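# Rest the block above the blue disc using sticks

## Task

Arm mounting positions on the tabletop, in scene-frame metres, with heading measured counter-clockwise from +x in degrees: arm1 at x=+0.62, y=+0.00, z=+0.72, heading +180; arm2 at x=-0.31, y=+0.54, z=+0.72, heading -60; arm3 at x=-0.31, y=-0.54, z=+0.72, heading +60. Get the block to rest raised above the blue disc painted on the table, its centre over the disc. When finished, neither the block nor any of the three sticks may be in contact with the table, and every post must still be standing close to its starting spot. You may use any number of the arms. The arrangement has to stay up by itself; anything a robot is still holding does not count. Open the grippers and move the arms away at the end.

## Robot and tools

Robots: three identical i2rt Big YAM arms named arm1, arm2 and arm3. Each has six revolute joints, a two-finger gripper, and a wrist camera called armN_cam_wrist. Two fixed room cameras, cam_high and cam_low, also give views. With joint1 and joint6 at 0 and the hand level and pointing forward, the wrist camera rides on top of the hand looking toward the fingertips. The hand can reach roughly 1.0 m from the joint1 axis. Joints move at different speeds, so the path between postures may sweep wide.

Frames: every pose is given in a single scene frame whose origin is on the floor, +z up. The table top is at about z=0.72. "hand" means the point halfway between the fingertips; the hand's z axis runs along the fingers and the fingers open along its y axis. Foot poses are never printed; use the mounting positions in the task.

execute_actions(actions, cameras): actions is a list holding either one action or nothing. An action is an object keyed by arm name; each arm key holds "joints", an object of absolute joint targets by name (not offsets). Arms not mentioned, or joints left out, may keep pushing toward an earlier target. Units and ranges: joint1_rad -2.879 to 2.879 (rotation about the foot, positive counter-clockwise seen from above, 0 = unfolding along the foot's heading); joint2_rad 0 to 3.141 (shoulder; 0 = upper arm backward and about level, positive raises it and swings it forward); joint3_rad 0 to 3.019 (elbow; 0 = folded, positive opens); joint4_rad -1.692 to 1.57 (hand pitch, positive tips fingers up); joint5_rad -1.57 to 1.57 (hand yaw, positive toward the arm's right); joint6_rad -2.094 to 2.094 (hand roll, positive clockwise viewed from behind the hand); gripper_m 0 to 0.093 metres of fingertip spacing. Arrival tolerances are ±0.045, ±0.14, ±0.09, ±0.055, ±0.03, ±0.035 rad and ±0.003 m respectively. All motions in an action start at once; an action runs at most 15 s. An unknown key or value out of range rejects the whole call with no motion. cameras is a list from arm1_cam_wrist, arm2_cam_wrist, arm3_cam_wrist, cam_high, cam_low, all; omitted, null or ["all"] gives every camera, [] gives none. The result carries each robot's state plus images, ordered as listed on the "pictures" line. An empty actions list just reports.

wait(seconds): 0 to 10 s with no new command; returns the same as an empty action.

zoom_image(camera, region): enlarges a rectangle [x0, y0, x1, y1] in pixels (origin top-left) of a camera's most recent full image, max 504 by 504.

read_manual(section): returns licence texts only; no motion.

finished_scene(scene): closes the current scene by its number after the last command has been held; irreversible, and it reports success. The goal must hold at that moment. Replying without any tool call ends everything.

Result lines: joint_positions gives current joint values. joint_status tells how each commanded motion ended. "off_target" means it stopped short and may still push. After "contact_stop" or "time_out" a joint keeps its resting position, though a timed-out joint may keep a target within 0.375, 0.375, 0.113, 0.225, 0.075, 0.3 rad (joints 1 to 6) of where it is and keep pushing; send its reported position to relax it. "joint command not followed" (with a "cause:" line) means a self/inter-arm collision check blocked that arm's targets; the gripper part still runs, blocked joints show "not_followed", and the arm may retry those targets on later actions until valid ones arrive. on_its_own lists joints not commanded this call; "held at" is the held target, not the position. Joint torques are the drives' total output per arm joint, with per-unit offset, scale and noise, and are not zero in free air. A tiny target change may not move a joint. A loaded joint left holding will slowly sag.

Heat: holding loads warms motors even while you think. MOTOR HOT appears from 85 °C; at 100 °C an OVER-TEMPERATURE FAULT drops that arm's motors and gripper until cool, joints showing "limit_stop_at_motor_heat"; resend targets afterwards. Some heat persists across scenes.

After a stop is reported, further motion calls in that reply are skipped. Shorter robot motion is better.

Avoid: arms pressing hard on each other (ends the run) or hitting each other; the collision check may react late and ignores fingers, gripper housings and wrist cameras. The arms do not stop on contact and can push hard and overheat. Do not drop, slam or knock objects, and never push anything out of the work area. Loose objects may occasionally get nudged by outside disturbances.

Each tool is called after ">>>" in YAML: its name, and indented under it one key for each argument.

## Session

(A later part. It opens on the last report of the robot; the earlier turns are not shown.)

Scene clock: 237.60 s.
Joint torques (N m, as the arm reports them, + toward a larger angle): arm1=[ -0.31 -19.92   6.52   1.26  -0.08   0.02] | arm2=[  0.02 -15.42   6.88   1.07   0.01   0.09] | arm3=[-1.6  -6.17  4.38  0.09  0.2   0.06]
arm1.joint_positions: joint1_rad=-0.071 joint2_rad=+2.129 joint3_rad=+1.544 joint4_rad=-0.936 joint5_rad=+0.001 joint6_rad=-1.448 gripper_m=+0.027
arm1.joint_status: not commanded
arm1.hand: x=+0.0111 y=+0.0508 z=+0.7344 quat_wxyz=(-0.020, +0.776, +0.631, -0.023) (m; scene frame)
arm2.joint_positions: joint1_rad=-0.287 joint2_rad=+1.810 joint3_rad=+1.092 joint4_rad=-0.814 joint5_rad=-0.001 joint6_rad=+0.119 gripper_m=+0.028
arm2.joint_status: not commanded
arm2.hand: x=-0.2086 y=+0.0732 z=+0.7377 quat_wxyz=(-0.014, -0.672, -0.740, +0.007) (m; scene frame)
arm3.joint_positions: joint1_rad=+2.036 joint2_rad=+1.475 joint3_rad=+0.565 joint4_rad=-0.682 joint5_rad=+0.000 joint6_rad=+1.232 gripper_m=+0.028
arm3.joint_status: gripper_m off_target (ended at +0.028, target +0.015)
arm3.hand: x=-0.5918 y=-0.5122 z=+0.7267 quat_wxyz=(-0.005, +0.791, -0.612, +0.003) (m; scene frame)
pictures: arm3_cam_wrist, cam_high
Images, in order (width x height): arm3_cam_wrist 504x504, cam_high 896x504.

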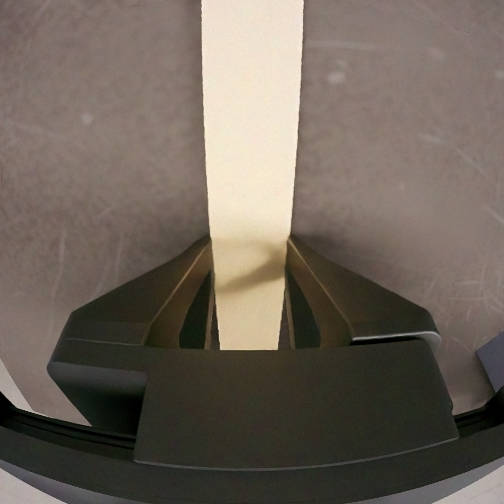

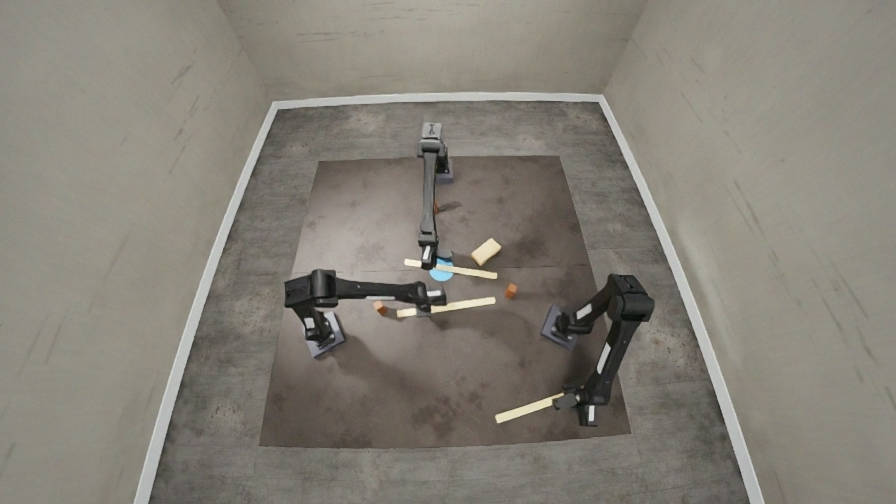

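>>> execute_actions:
  actions:
    - {"arm1":{"joints":{"joint2_rad":1.3,"joint4_rad":-1.15}},"arm2":{"joints":{"joint2_rad":1.067}},"arm3":{"joints":{"joint2_rad":1.15}}}
  cameras: ["cam_high","cam_low"]

Scene clock: 338.27 s.
Joint torques (N m, as the arm reports them, + toward a larger angle): arm1=[-0.32 -9.57 10.19  1.23 -0.09  0.1 ] | arm2=[ 0.06 -8.53 11.13  2.2   0.01  0.08] | arm3=[-1.52 -4.72  6.8   0.81  0.19  0.03]
arm1.joint_positions: joint1_rad=-0.071 joint2_rad=+1.296 joint3_rad=+1.524 joint4_rad=-1.138 joint5_rad=+0.001 joint6_rad=-1.451 gripper_m=+0.027
arm1.joint_status: all done
arm1.hand: x=+0.1194 y=+0.0441 z=+1.1800 quat_wxyz=(-0.228, +0.732, +0.596, -0.239) (m; scene frame)
arm2.joint_positions: joint1_rad=-0.287 joint2_rad=+1.065 joint3_rad=+1.080 joint4_rad=-0.814 joint5_rad=-0.001 joint6_rad=+0.119 gripper_m=+0.028
arm2.joint_status: all done
arm2.hand: x=-0.2142 y=+0.0936 z=+1.0765 quat_wxyz=(-0.305, -0.624, -0.687, +0.214) (m; scene frame)
arm3.joint_positions: joint1_rad=+2.036 joint2_rad=+1.144 joint3_rad=+0.560 joint4_rad=-0.682 joint5_rad=+0.000 joint6_rad=+1.232 gripper_m=+0.028
arm3.joint_status: all done
arm3.hand: x=-0.6277 y=-0.5096 z=+0.8188 quat_wxyz=(+0.083, +0.781, -0.604, -0.133) (m; scene frame)
pictures: cam_high, cam_low
Images, in order (width x height): cam_high 896x504, cam_low 896x504.

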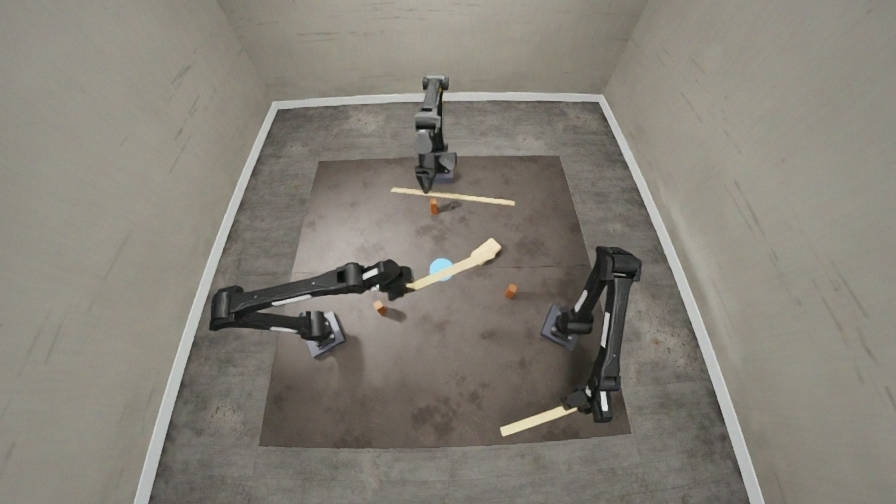

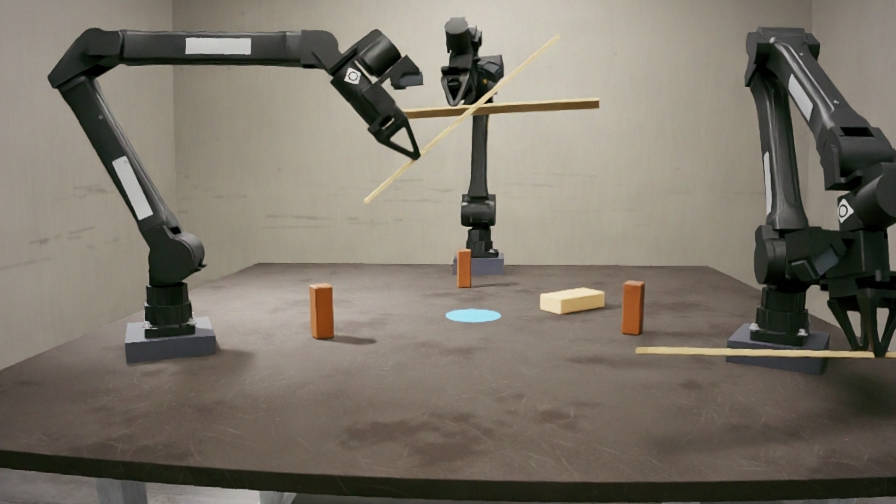

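>>> execute_actions:
  actions:
    - {"arm1":{"joints":{"joint1_rad":-0.125,"joint2_rad":1.124,"joint3_rad":0.72,"joint4_rad":-0.87}},"arm2":{"joints":{"joint1_rad":-0.09,"joint3_rad":0.706,"joint4_rad":-0.925}},"arm3":{"joints":{"joint1_rad":1.2,"joint2_rad":1.036,"joint3_rad":0.74,"joint4_rad":-0.978}}}
  cameras: ["cam_high","cam_low"]

Scene clock: 342.63 s.
Joint torques (N m, as the arm reports them, + toward a larger angle): arm1=[-0.47 -6.64  8.09  1.94 -0.1   0.08] | arm2=[-0.41 -7.42  9.81  0.39 -0.04  0.07] | arm3=[-2.91 -4.38  9.48  0.4   0.21  0.02]
arm1.joint_positions: joint1_rad=-0.120 joint2_rad=+1.133 joint3_rad=+0.718 joint4_rad=-0.889 joint5_rad=+0.001 joint6_rad=-1.452 gripper_m=+0.027
arm1.joint_status: all done
arm1.hand: x=+0.2872 y=+0.0452 z=+0.8831 quat_wxyz=(-0.097, +0.782, +0.607, -0.099) (m; scene frame)
arm2.joint_positions: joint1_rad=-0.083 joint2_rad=+1.073 joint3_rad=+0.689 joint4_rad=-0.916 joint5_rad=+0.000 joint6_rad=+0.121 gripper_m=+0.028
arm2.joint_status: all done
arm2.hand: x=-0.1798 y=+0.2431 z=+0.8695 quat_wxyz=(-0.116, -0.589, -0.797, +0.063) (m; scene frame)
arm3.joint_positions: joint1_rad=+1.208 joint2_rad=+1.034 joint3_rad=+0.713 joint4_rad=-0.971 joint5_rad=-0.001 joint6_rad=+1.233 gripper_m=+0.028
arm3.joint_status: all done
arm3.hand: x=-0.5022 y=-0.2872 z=+0.8944 quat_wxyz=(+0.025, +0.473, -0.869, -0.142) (m; scene frame)
pictures: cam_high, cam_low
Images, in order (width x height): cam_high 896x504, cam_low 896x504.

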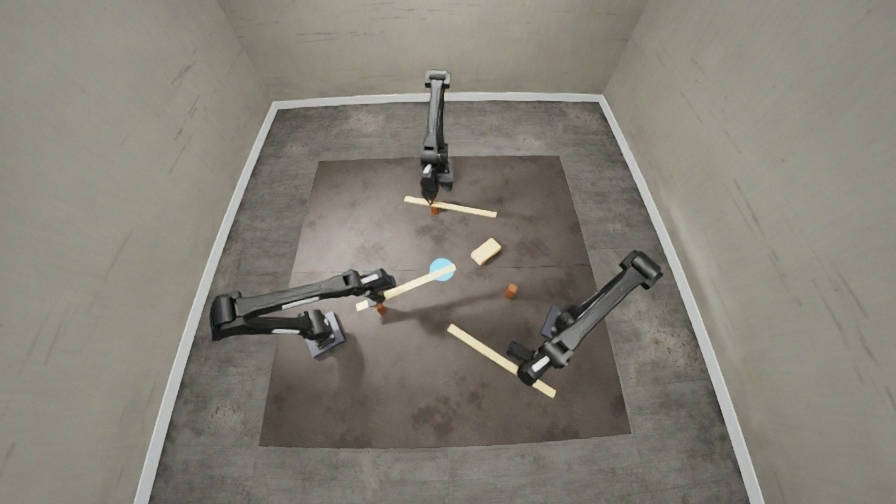

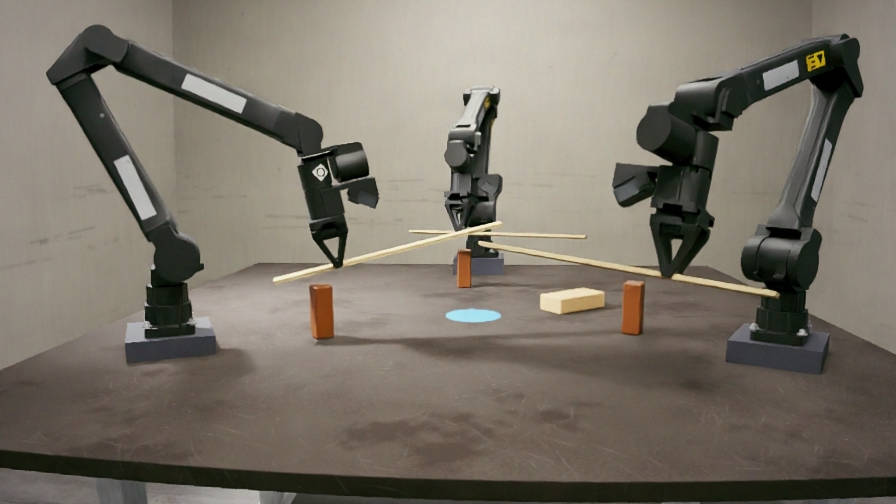

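>>> execute_actions:
  actions:
    - {"arm1":{"joints":{"joint6_rad":-0.85}},"arm2":{"joints":{"joint1_rad":-0.108,"joint3_rad":0.752,"joint5_rad":-0.096,"joint6_rad":-0.318}},"arm3":{"joints":{"joint1_rad":1.0,"joint3_rad":0.685,"joint6_rad":0.1}}}
  cameras: ["cam_high","cam_low"]

Scene clock: 351.03 s.
Joint torques (N m, as the arm reports them, + toward a larger angle): arm1=[-0.53 -6.76  8.1   1.9  -0.08  0.19] | arm2=[-0.26 -7.43 12.76  0.41 -0.35 -0.21] | arm3=[-2.44 -4.52  7.29  0.54  0.13 -0.24]
arm1.joint_positions: joint1_rad=-0.120 joint2_rad=+1.133 joint3_rad=+0.718 joint4_rad=-0.889 joint5_rad=+0.001 joint6_rad=-0.859 gripper_m=+0.027
arm1.joint_status: all done
arm1.hand: x=+0.2872 y=+0.0451 z=+0.8831 quat_wxyz=(-0.064, +0.926, +0.352, -0.123) (m; scene frame)
arm2.joint_positions: joint1_rad=-0.103 joint2_rad=+1.073 joint3_rad=+0.697 joint4_rad=-0.916 joint5_rad=-0.092 joint6_rad=-0.304 gripper_m=+0.028
arm2.joint_status: all done
arm2.hand: x=-0.1702 y=+0.2440 z=+0.8736 quat_wxyz=(-0.133, -0.411, -0.900, +0.056) (m; scene frame)
arm3.joint_positions: joint1_rad=+1.005 joint2_rad=+1.034 joint3_rad=+0.685 joint4_rad=-0.973 joint5_rad=-0.001 joint6_rad=+0.117 gripper_m=+0.028
arm3.joint_status: all done
arm3.hand: x=-0.4431 y=-0.2626 z=+0.8822 quat_wxyz=(-0.059, +0.809, -0.574, -0.115) (m; scene frame)
pictures: cam_high, cam_low
Images, in order (width x height): cam_high 896x504, cam_low 896x504.

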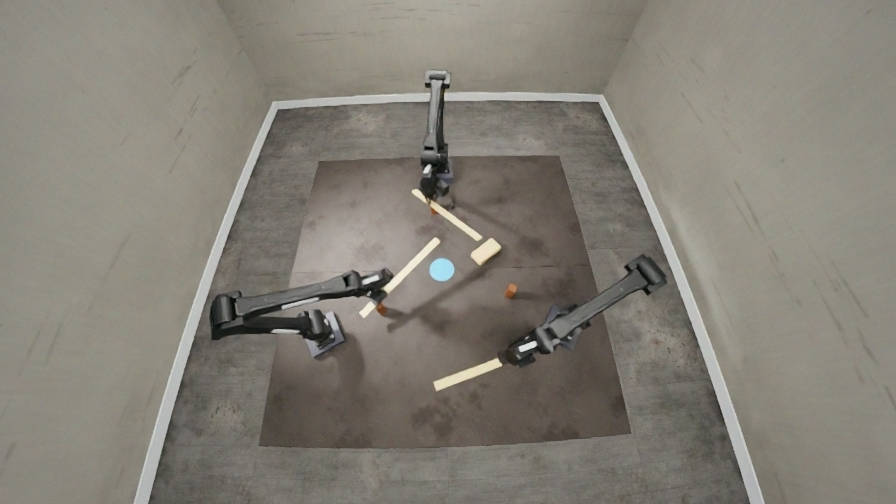

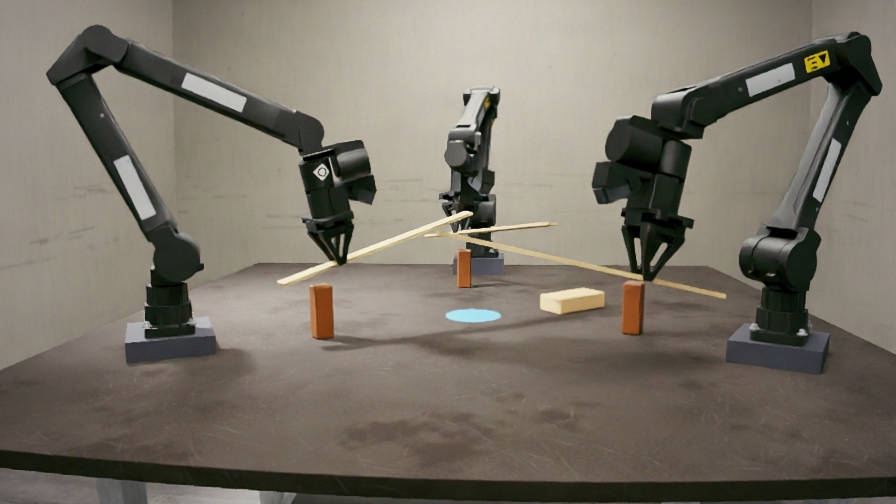

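>>> execute_actions:
  actions:
    - {"arm1":{"joints":{"joint5_rad":-0.118,"joint6_rad":-0.327}},"arm3":{"joints":{"joint1_rad":-0.134,"joint5_rad":-0.093,"joint6_rad":-0.376}}}
  cameras: ["cam_high","cam_low"]

>>> zoom_image:
  camera: "cam_high"
  region: [340, 170, 560, 340]

>>> zoom_image:
  camera: "cam_low"
  region: [380, 170, 570, 300]

Scene clock: 361.00 s.
Joint torques (N m, as the arm reports them, + toward a larger angle): arm1=[-0.55 -6.8   8.12  1.95 -0.19  0.15] | arm2=[-0.21 -7.51 12.7   0.46 -0.36 -0.21] | arm3=[-2.84 -4.68  7.27  0.5  -0.07 -0.26]
arm1.joint_positions: joint1_rad=-0.120 joint2_rad=+1.133 joint3_rad=+0.718 joint4_rad=-0.889 joint5_rad=-0.115 joint6_rad=-0.336 gripper_m=+0.027
arm1.joint_status: all done
arm1.hand: x=+0.2849 y=+0.0254 z=+0.8843 quat_wxyz=(+0.026, +0.983, +0.108, -0.148) (m; scene frame)
arm2.joint_positions: joint1_rad=-0.103 joint2_rad=+1.073 joint3_rad=+0.697 joint4_rad=-0.916 joint5_rad=-0.092 joint6_rad=-0.304 gripper_m=+0.028
arm2.joint_status: not commanded
arm2.hand: x=-0.1702 y=+0.2440 z=+0.8736 quat_wxyz=(-0.132, -0.410, -0.900, +0.056) (m; scene frame)
arm3.joint_positions: joint1_rad=-0.126 joint2_rad=+1.034 joint3_rad=+0.685 joint4_rad=-0.973 joint5_rad=-0.091 joint6_rad=-0.359 gripper_m=+0.028
arm3.joint_status: all done
arm3.hand: x=-0.1294 y=-0.2895 z=+0.8800 quat_wxyz=(-0.106, +0.586, -0.800, -0.081) (m; scene frame)
pictures: cam_high, cam_low
Images, in order (width x height): cam_high 896x504, cam_low 896x504.

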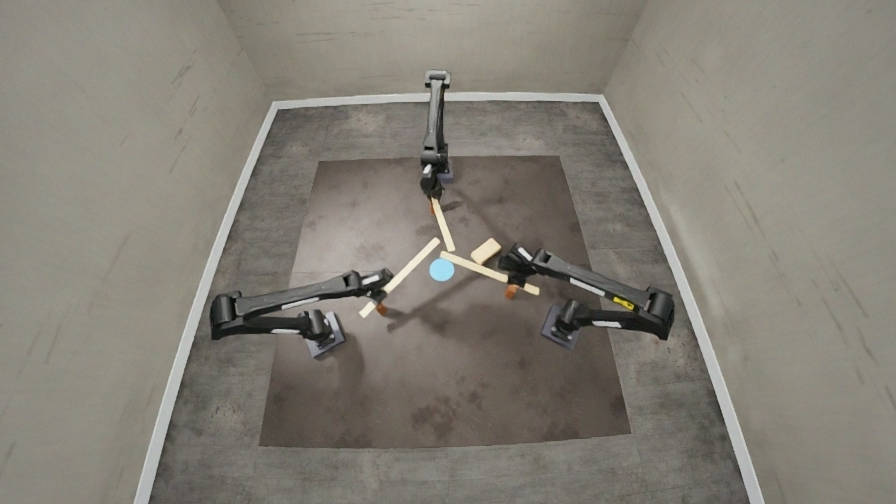

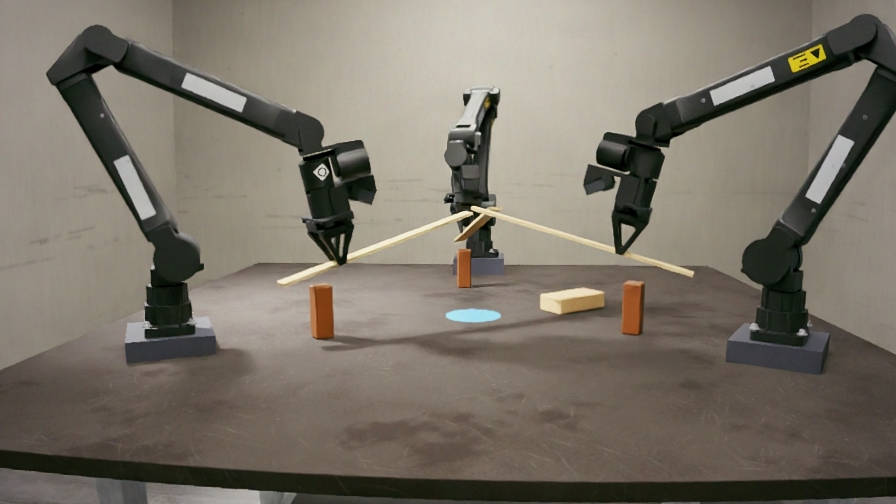

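Region (340, 170, 560, 340) of cam_high's 896x504 image, scaled by 2.291, with more detail than that image has; it fills the top 389 rows of this view, and the rest is white.

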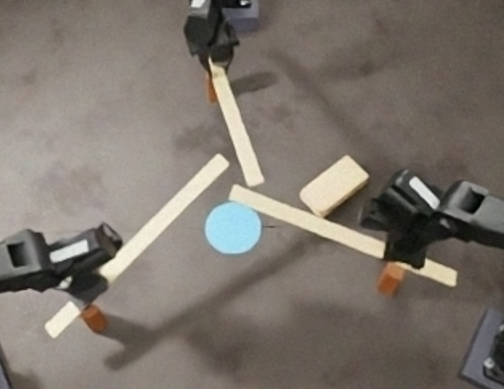

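Region (380, 170, 570, 300) of cam_low's 896x504 image, scaled by 2.653, with more detail than that image has; it fills the top 345 rows of this view, and the rest is white.

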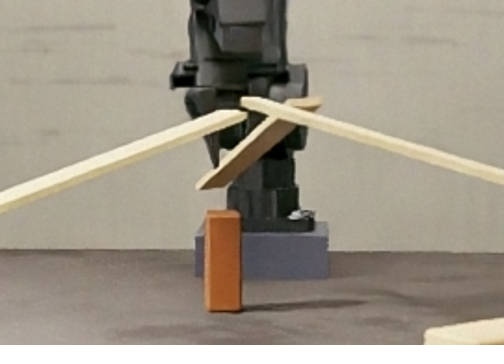

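>>> zoom_image:
  camera: "cam_low"
  region: [440, 195, 520, 265]

>>> zoom_image:
  camera: "cam_low"
  region: [260, 240, 360, 310]

>>> zoom_image:
  camera: "cam_low"
  region: [600, 235, 700, 305]

Region (440, 195, 520, 265) of cam_low's 896x504 image, scaled by 6.300, with more detail than that image has; it fills the top 441 rows of this view, and the rest is white.

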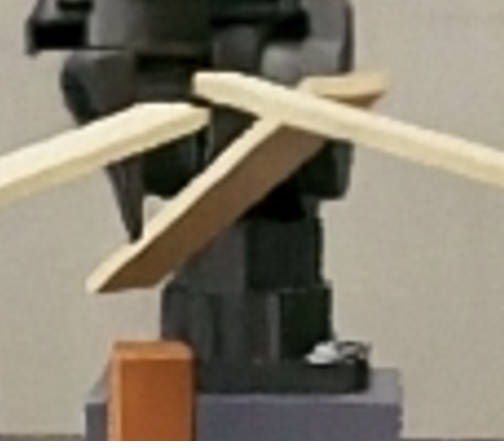

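Region (260, 240, 360, 310) of cam_low's 896x504 image, scaled by 5.040, with more detail than that image has; it fills the top 353 rows of this view, and the rest is white.

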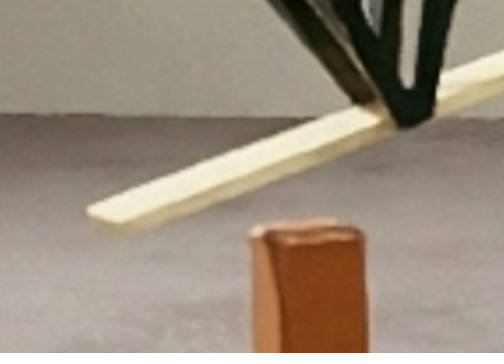

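Region (600, 235, 700, 305) of cam_low's 896x504 image, scaled by 5.040, with more detail than that image has; it fills the top 353 rows of this view, and the rest is white.

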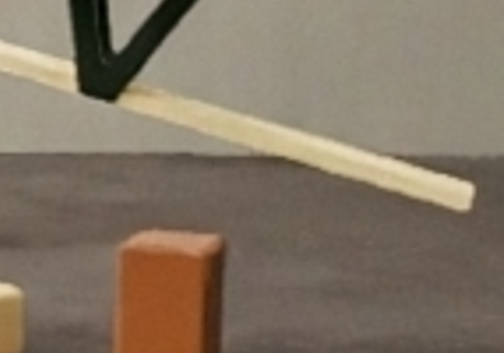

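>>> execute_actions:
  actions:
    - {"arm1":{"joints":{"joint3_rad":0.763}},"arm2":{"joints":{"joint3_rad":0.778}},"arm3":{"joints":{"joint3_rad":0.728}}}
  cameras: ["cam_low"]

Scene clock: 419.33 s.
Joint torques (N m, as the arm reports them, + toward a larger angle): arm1=[-0.63 -6.78 11.74  1.99 -0.19  0.16] | arm2=[-0.12 -8.02 12.83  0.49 -0.34 -0.22] | arm3=[-2.86 -4.68 10.49  0.46 -0.07 -0.25]
arm1.joint_positions: joint1_rad=-0.120 joint2_rad=+1.133 joint3_rad=+0.718 joint4_rad=-0.889 joint5_rad=-0.115 joint6_rad=-0.335 gripper_m=+0.027
arm1.joint_status: all done
arm1.hand: x=+0.2849 y=+0.0254 z=+0.8843 quat_wxyz=(+0.026, +0.983, +0.108, -0.148) (m; scene frame)
arm2.joint_positions: joint1_rad=-0.103 joint2_rad=+1.073 joint3_rad=+0.727 joint4_rad=-0.916 joint5_rad=-0.092 joint6_rad=-0.304 gripper_m=+0.028
arm2.joint_status: all done
arm2.hand: x=-0.1659 y=+0.2336 z=+0.8864 quat_wxyz=(-0.143, -0.409, -0.899, +0.066) (m; scene frame)
arm3.joint_positions: joint1_rad=-0.126 joint2_rad=+1.034 joint3_rad=+0.685 joint4_rad=-0.973 joint5_rad=-0.091 joint6_rad=-0.360 gripper_m=+0.028
arm3.joint_status: all done
arm3.hand: x=-0.1294 y=-0.2895 z=+0.8800 quat_wxyz=(-0.106, +0.586, -0.799, -0.081) (m; scene frame)
pictures: cam_low
Images, in order (width x height): cam_low 896x504.

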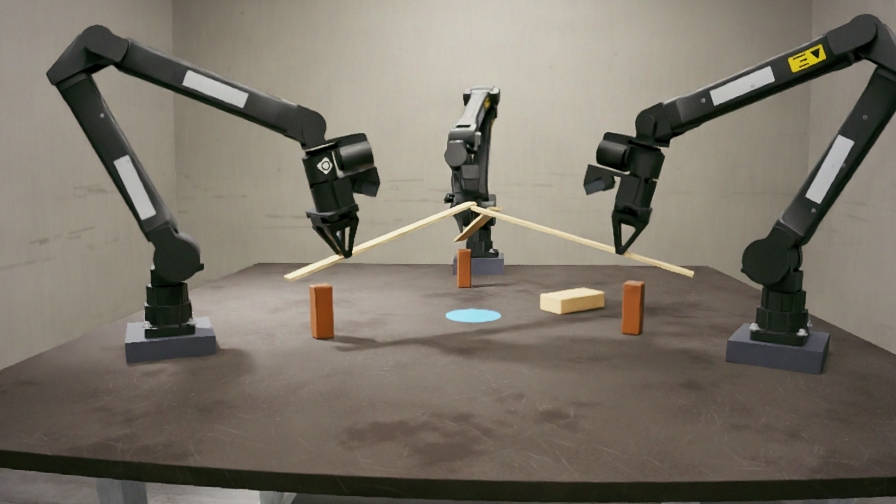

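>>> execute_actions:
  actions:
    - {"arm1":{"joints":{"joint1_rad":-0.078,"joint2_rad":1.222,"joint3_rad":0.848,"joint4_rad":-0.862,"joint5_rad":-0.095,"joint6_rad":-0.292}},"arm2":{"joints":{"joint1_rad":-0.056,"joint2_rad":1.174,"joint3_rad":0.864,"joint4_rad":-0.89,"joint5_rad":-0.081,"joint6_rad":-0.266}},"arm3":{"joints":{"joint1_rad":-0.061,"joint2_rad":1.181,"joint3_rad":0.858,"joint4_rad":-0.932,"joint5_rad":-0.067,"joint6_rad":-0.304}}}
  cameras: ["cam_high","cam_low"]

>>> zoom_image:
  camera: "cam_high"
  region: [370, 190, 530, 320]

>>> zoom_image:
  camera: "cam_low"
  region: [420, 185, 530, 265]

Scene clock: 454.03 s.
Joint torques (N m, as the arm reports them, + toward a larger angle): arm1=[ 0.68 -6.86 11.98  1.82 -0.03  0.15] | arm2=[ 0.45 -8.19 11.98  1.65 -0.1   0.09] | arm3=[-1.31 -7.48 10.6   0.98  0.15  0.1 ]
arm1.joint_positions: joint1_rad=-0.088 joint2_rad=+1.216 joint3_rad=+0.801 joint4_rad=-0.877 joint5_rad=-0.096 joint6_rad=-0.300 gripper_m=+0.027
arm1.joint_status: all done
arm1.hand: x=+0.2506 y=+0.0214 z=+0.8922 quat_wxyz=(+0.020, +0.983, +0.105, -0.152) (m; scene frame)
arm2.joint_positions: joint1_rad=-0.057 joint2_rad=+1.176 joint3_rad=+0.820 joint4_rad=-0.909 joint5_rad=-0.083 joint6_rad=-0.280 gripper_m=+0.028
arm2.joint_status: all done
arm2.hand: x=-0.1381 y=+0.2072 z=+0.8928 quat_wxyz=(-0.142, -0.400, -0.903, +0.063) (m; scene frame)
arm3.joint_positions: joint1_rad=-0.069 joint2_rad=+1.185 joint3_rad=+0.813 joint4_rad=-0.939 joint5_rad=-0.070 joint6_rad=-0.321 gripper_m=+0.028
arm3.joint_status: all done
arm3.hand: x=-0.1088 y=-0.2368 z=+0.8883 quat_wxyz=(-0.110, +0.592, -0.795, -0.078) (m; scene frame)
pictures: cam_high, cam_low
Images, in order (width x height): cam_high 896x504, cam_low 896x504.

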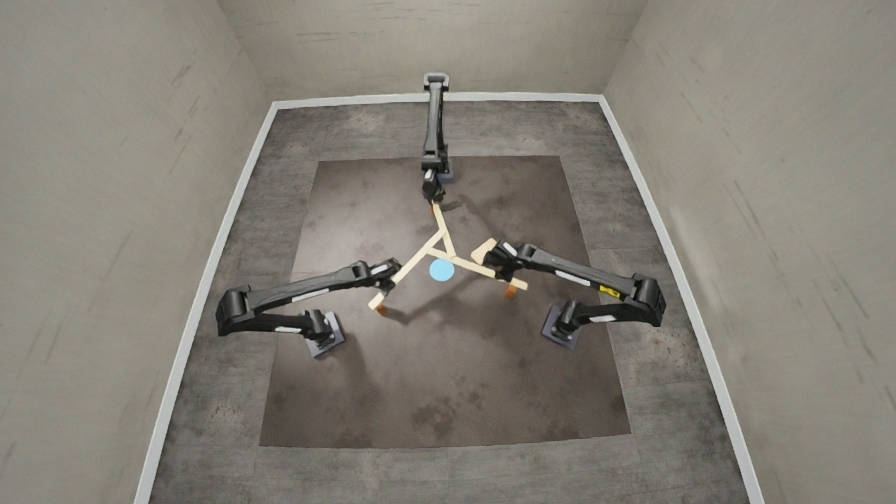

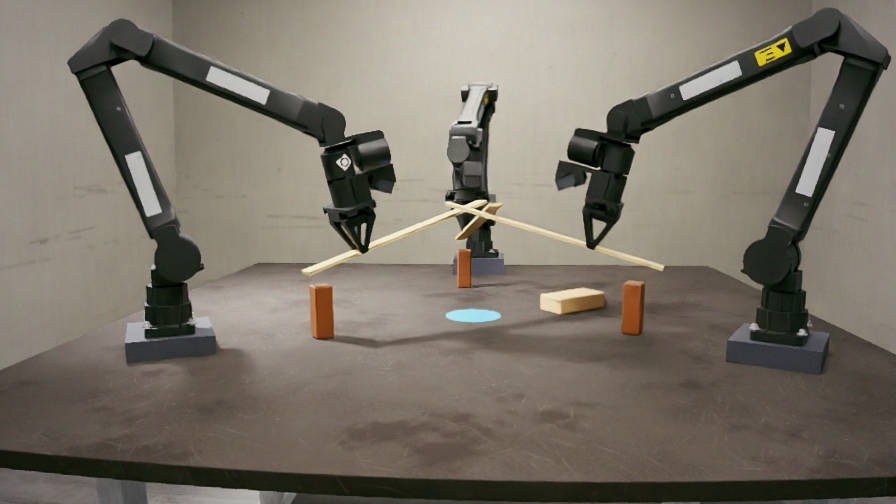

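Region (370, 190, 530, 320) of cam_high's 896x504 image, scaled by 3.150, with more detail than that image has; it fills the top 410 rows of this view, and the rest is white.

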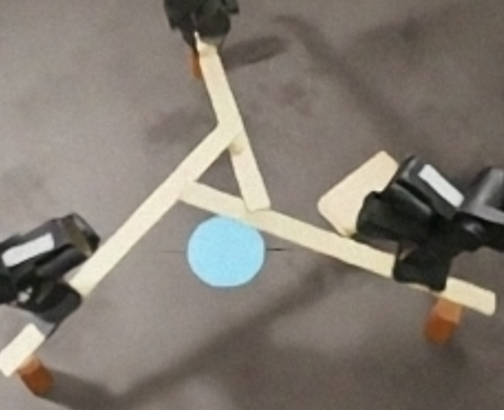

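Region (420, 185, 530, 265) of cam_low's 896x504 image, scaled by 4.582, with more detail than that image has; it fills the top 367 rows of this view, and the rest is white.

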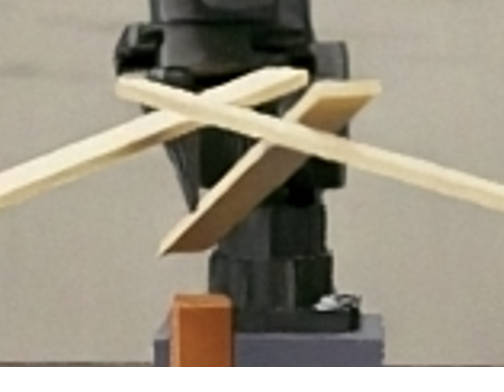

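>>> execute_actions:
  actions:
    - {"arm1":{"joints":{"joint1_rad":-0.043,"joint2_rad":1.322,"joint3_rad":0.922,"joint4_rad":-0.843,"joint5_rad":-0.078,"joint6_rad":-0.256}},"arm2":{"joints":{"joint1_rad":-0.024,"joint2_rad":1.279,"joint3_rad":0.946,"joint4_rad":-0.872,"joint5_rad":-0.071,"joint6_rad":-0.231}},"arm3":{"joints":{"joint1_rad":-0.007,"joint2_rad":1.331,"joint3_rad":0.978,"joint4_rad":-0.912,"joint5_rad":-0.044,"joint6_rad":-0.249}}}
  cameras: ["cam_high","cam_low"]

>>> zoom_image:
  camera: "cam_high"
  region: [370, 190, 530, 320]

>>> zoom_image:
  camera: "cam_low"
  region: [400, 185, 550, 295]

Scene clock: 465.73 s.
Joint torques (N m, as the arm reports them, + toward a larger angle): arm1=[ 0.51 -8.72 11.86  1.88  0.    0.16] | arm2=[  0.55 -10.29  12.09   1.54  -0.05   0.13] | arm3=[-1.42 -9.67 10.55  0.87  0.19  0.09]
arm1.joint_positions: joint1_rad=-0.052 joint2_rad=+1.318 joint3_rad=+0.875 joint4_rad=-0.858 joint5_rad=-0.079 joint6_rad=-0.265 gripper_m=+0.027
arm1.joint_status: all done
arm1.hand: x=+0.2182 y=+0.0129 z=+0.8867 quat_wxyz=(+0.018, +0.984, +0.105, -0.145) (m; scene frame)
arm2.joint_positions: joint1_rad=-0.027 joint2_rad=+1.283 joint3_rad=+0.901 joint4_rad=-0.892 joint5_rad=-0.073 joint6_rad=-0.245 gripper_m=+0.028
arm2.joint_status: all done
arm2.hand: x=-0.1137 y=+0.1807 z=+0.8894 quat_wxyz=(-0.138, -0.403, -0.903, +0.060) (m; scene frame)
arm3.joint_positions: joint1_rad=-0.014 joint2_rad=+1.338 joint3_rad=+0.935 joint4_rad=-0.919 joint5_rad=-0.047 joint6_rad=-0.266 gripper_m=+0.028
arm3.joint_status: all done
arm3.hand: x=-0.0948 y=-0.1851 z=+0.8844 quat_wxyz=(-0.106, +0.591, -0.797, -0.072) (m; scene frame)
pictures: cam_high, cam_low
Images, in order (width x height): cam_high 896x504, cam_low 896x504.

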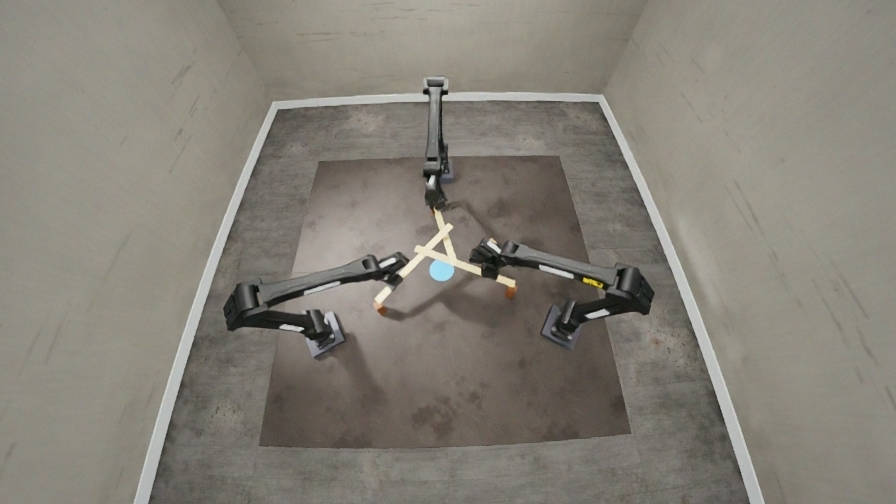

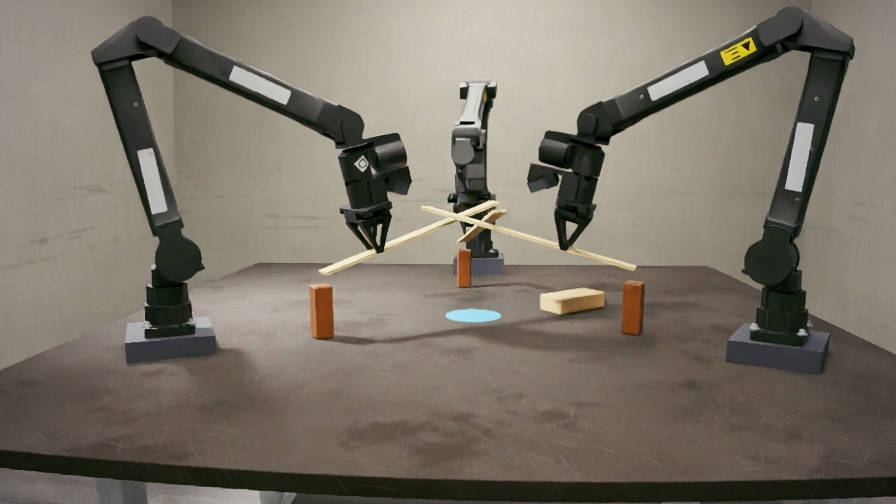

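Region (370, 190, 530, 320) of cam_high's 896x504 image, scaled by 3.150, with more detail than that image has; it fills the top 410 rows of this view, and the rest is white.

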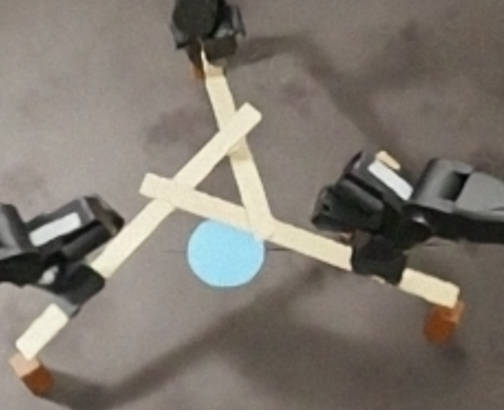

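Region (400, 185, 550, 295) of cam_low's 896x504 image, scaled by 3.360, with more detail than that image has; it fills the top 370 rows of this view, and the rest is white.

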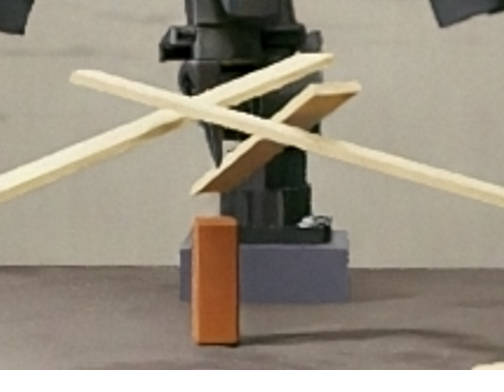

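>>> execute_actions:
  actions:
    - {"arm1":{"joints":{"joint2_rad":1.38}},"arm2":{"joints":{"joint2_rad":1.343}},"arm3":{"joints":{"joint2_rad":1.396}}}
  cameras: ["cam_high","cam_low"]

>>> zoom_image:
  camera: "cam_low"
  region: [290, 255, 380, 315]

>>> zoom_image:
  camera: "cam_low"
  region: [580, 255, 670, 315]

>>> zoom_image:
  camera: "cam_low"
  region: [430, 205, 520, 275]

Scene clock: 496.70 s.
Joint torques (N m, as the arm reports them, + toward a larger angle): arm1=[ 0.6  -9.45 11.46  1.73 -0.01  0.16] | arm2=[  0.41 -11.4   11.67   1.46  -0.06   0.09] | arm3=[ -1.41 -10.98  10.04   0.84   0.18   0.09]
arm1.joint_positions: joint1_rad=-0.052 joint2_rad=+1.376 joint3_rad=+0.875 joint4_rad=-0.858 joint5_rad=-0.079 joint6_rad=-0.264 gripper_m=+0.027
arm1.joint_status: all done
arm1.hand: x=+0.2195 y=+0.0127 z=+0.8647 quat_wxyz=(+0.023, +0.988, +0.104, -0.116) (m; scene frame)
arm2.joint_positions: joint1_rad=-0.027 joint2_rad=+1.348 joint3_rad=+0.901 joint4_rad=-0.892 joint5_rad=-0.073 joint6_rad=-0.245 gripper_m=+0.028
arm2.joint_status: all done
arm2.hand: x=-0.1139 y=+0.1813 z=+0.8646 quat_wxyz=(-0.113, -0.406, -0.906, +0.040) (m; scene frame)
arm3.joint_positions: joint1_rad=-0.014 joint2_rad=+1.402 joint3_rad=+0.935 joint4_rad=-0.919 joint5_rad=-0.047 joint6_rad=-0.265 gripper_m=+0.028
arm3.joint_status: all done
arm3.hand: x=-0.0956 y=-0.1858 z=+0.8594 quat_wxyz=(-0.076, +0.592, -0.800, -0.060) (m; scene frame)
pictures: cam_high, cam_low
Images, in order (width x height): cam_high 896x504, cam_low 896x504.

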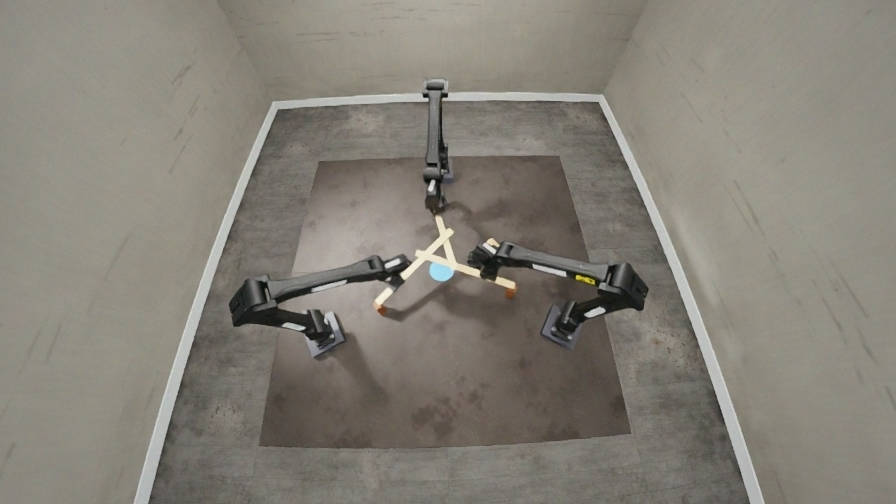

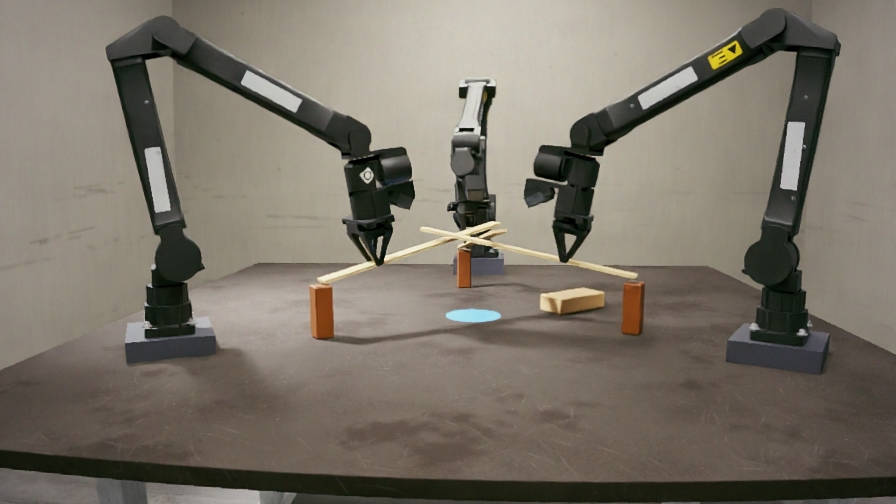

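Region (290, 255, 380, 315) of cam_low's 896x504 image, scaled by 5.600, with more detail than that image has.

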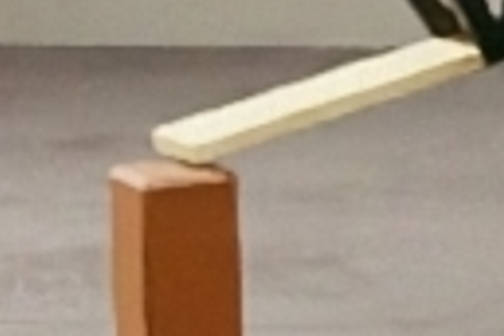

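Region (580, 255, 670, 315) of cam_low's 896x504 image, scaled by 5.600, with more detail than that image has.

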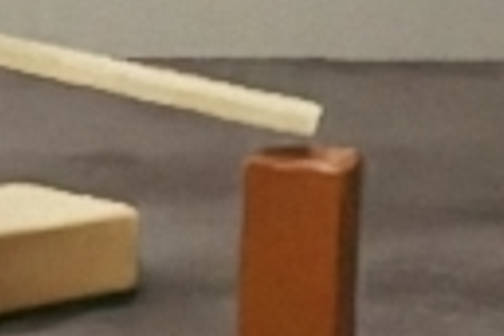

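Region (430, 205, 520, 275) of cam_low's 896x504 image, scaled by 5.600, with more detail than that image has.

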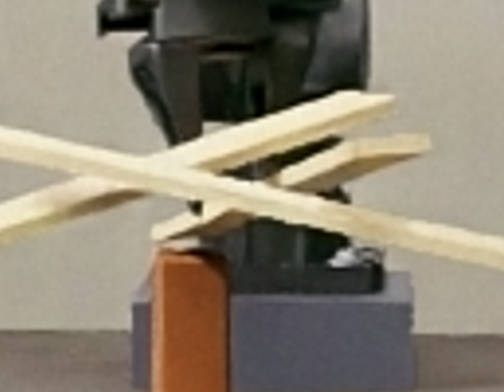

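>>> zoom_image:
  camera: "cam_high"
  region: [400, 190, 490, 280]

>>> zoom_image:
  camera: "cam_high"
  region: [355, 265, 425, 325]

>>> zoom_image:
  camera: "cam_high"
  region: [470, 255, 540, 315]

Region (400, 190, 490, 280) of cam_high's 896x504 image, scaled by 5.600, with more detail than that image has.

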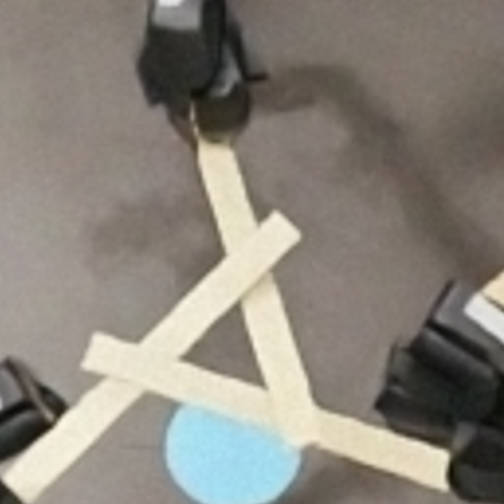

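Region (355, 265, 425, 325) of cam_high's 896x504 image, scaled by 7.200, with more detail than that image has; it fills the top 432 rows of this view, and the rest is white.

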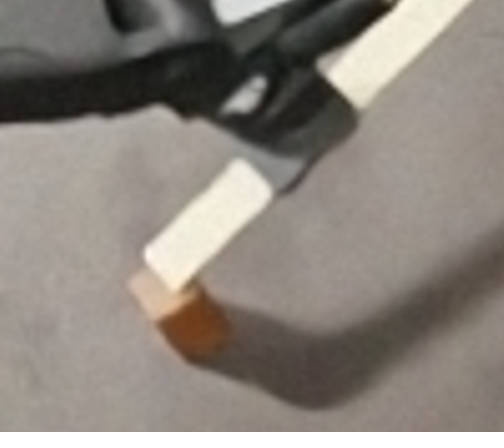

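Region (470, 255, 540, 315) of cam_high's 896x504 image, scaled by 7.200, with more detail than that image has; it fills the top 432 rows of this view, and the rest is white.

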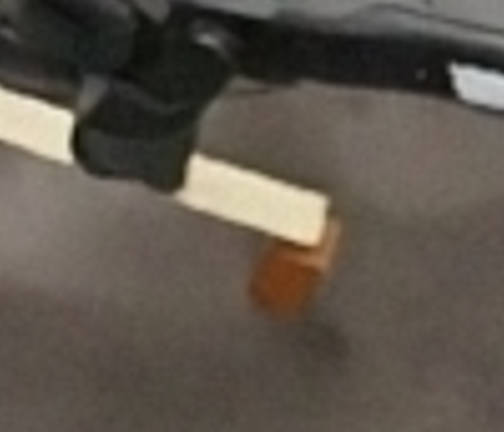

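>>> execute_actions:
  actions:
    - {"arm1":{"joints":{"joint3_rad":0.962,"joint4_rad":-0.933}},"arm2":{"joints":{"joint3_rad":0.974,"joint4_rad":-0.93}},"arm3":{"joints":{"joint3_rad":1.014,"joint4_rad":-0.977,"joint6_rad":-0.215}}}
  cameras: ["cam_high","cam_low"]

>>> zoom_image:
  camera: "cam_low"
  region: [400, 195, 550, 295]

Scene clock: 566.53 s.
Joint torques (N m, as the arm reports them, + toward a larger angle): arm1=[ 0.58 -9.67 11.79  0.52 -0.01  0.16] | arm2=[  0.61 -11.5   12.23   0.1   -0.06   0.1 ] | arm3=[ -1.48 -10.89  10.65   0.22   0.19   0.06]
arm1.joint_positions: joint1_rad=-0.052 joint2_rad=+1.376 joint3_rad=+0.913 joint4_rad=-0.921 joint5_rad=-0.079 joint6_rad=-0.264 gripper_m=+0.027
arm1.joint_status: all done
arm1.hand: x=+0.2188 y=+0.0128 z=+0.8764 quat_wxyz=(+0.025, +0.989, +0.103, -0.104) (m; scene frame)
arm2.joint_positions: joint1_rad=-0.027 joint2_rad=+1.348 joint3_rad=+0.924 joint4_rad=-0.913 joint5_rad=-0.073 joint6_rad=-0.245 gripper_m=+0.028
arm2.joint_status: all done
arm2.hand: x=-0.1120 y=+0.1776 z=+0.8724 quat_wxyz=(-0.113, -0.406, -0.906, +0.040) (m; scene frame)
arm3.joint_positions: joint1_rad=-0.014 joint2_rad=+1.402 joint3_rad=+0.963 joint4_rad=-0.971 joint5_rad=-0.047 joint6_rad=-0.232 gripper_m=+0.028
arm3.joint_status: all done
arm3.hand: x=-0.0960 y=-0.1867 z=+0.8681 quat_wxyz=(-0.064, +0.579, -0.811, -0.057) (m; scene frame)
pictures: cam_high, cam_low
Images, in order (width x height): cam_high 896x504, cam_low 896x504.

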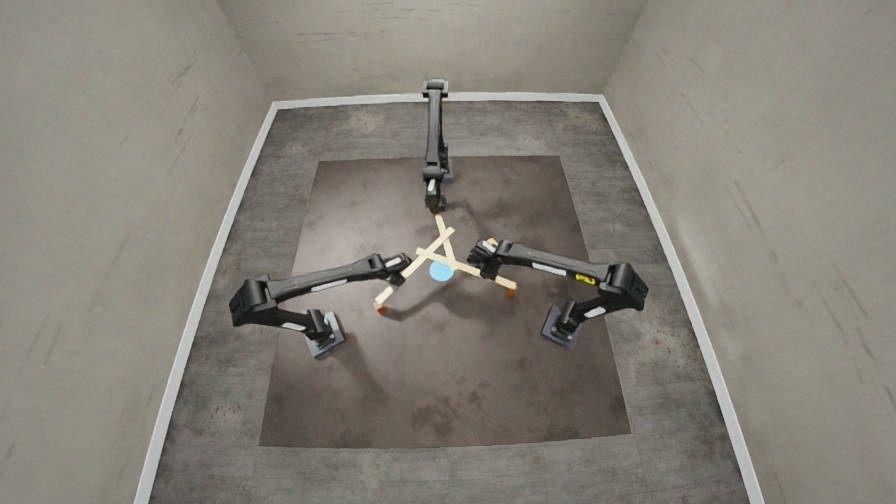

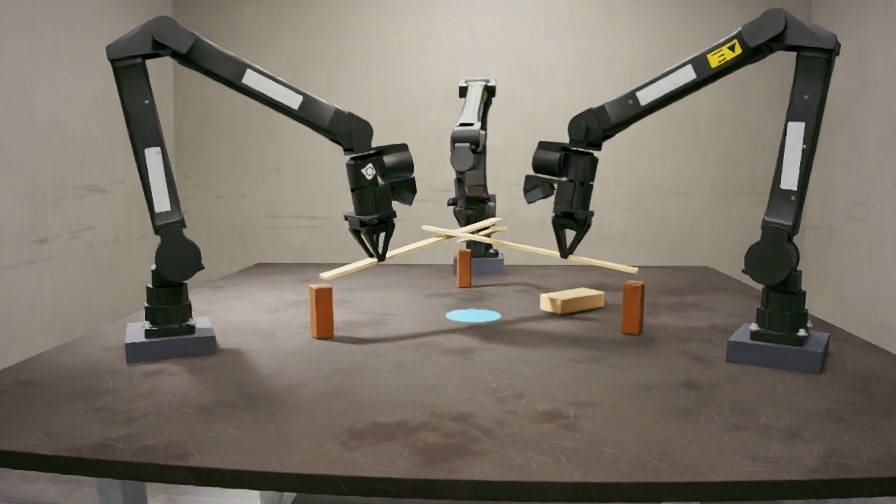

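Region (400, 195, 550, 295) of cam_low's 896x504 image, scaled by 3.360, with more detail than that image has.

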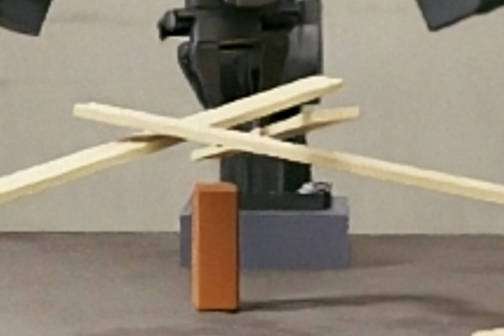

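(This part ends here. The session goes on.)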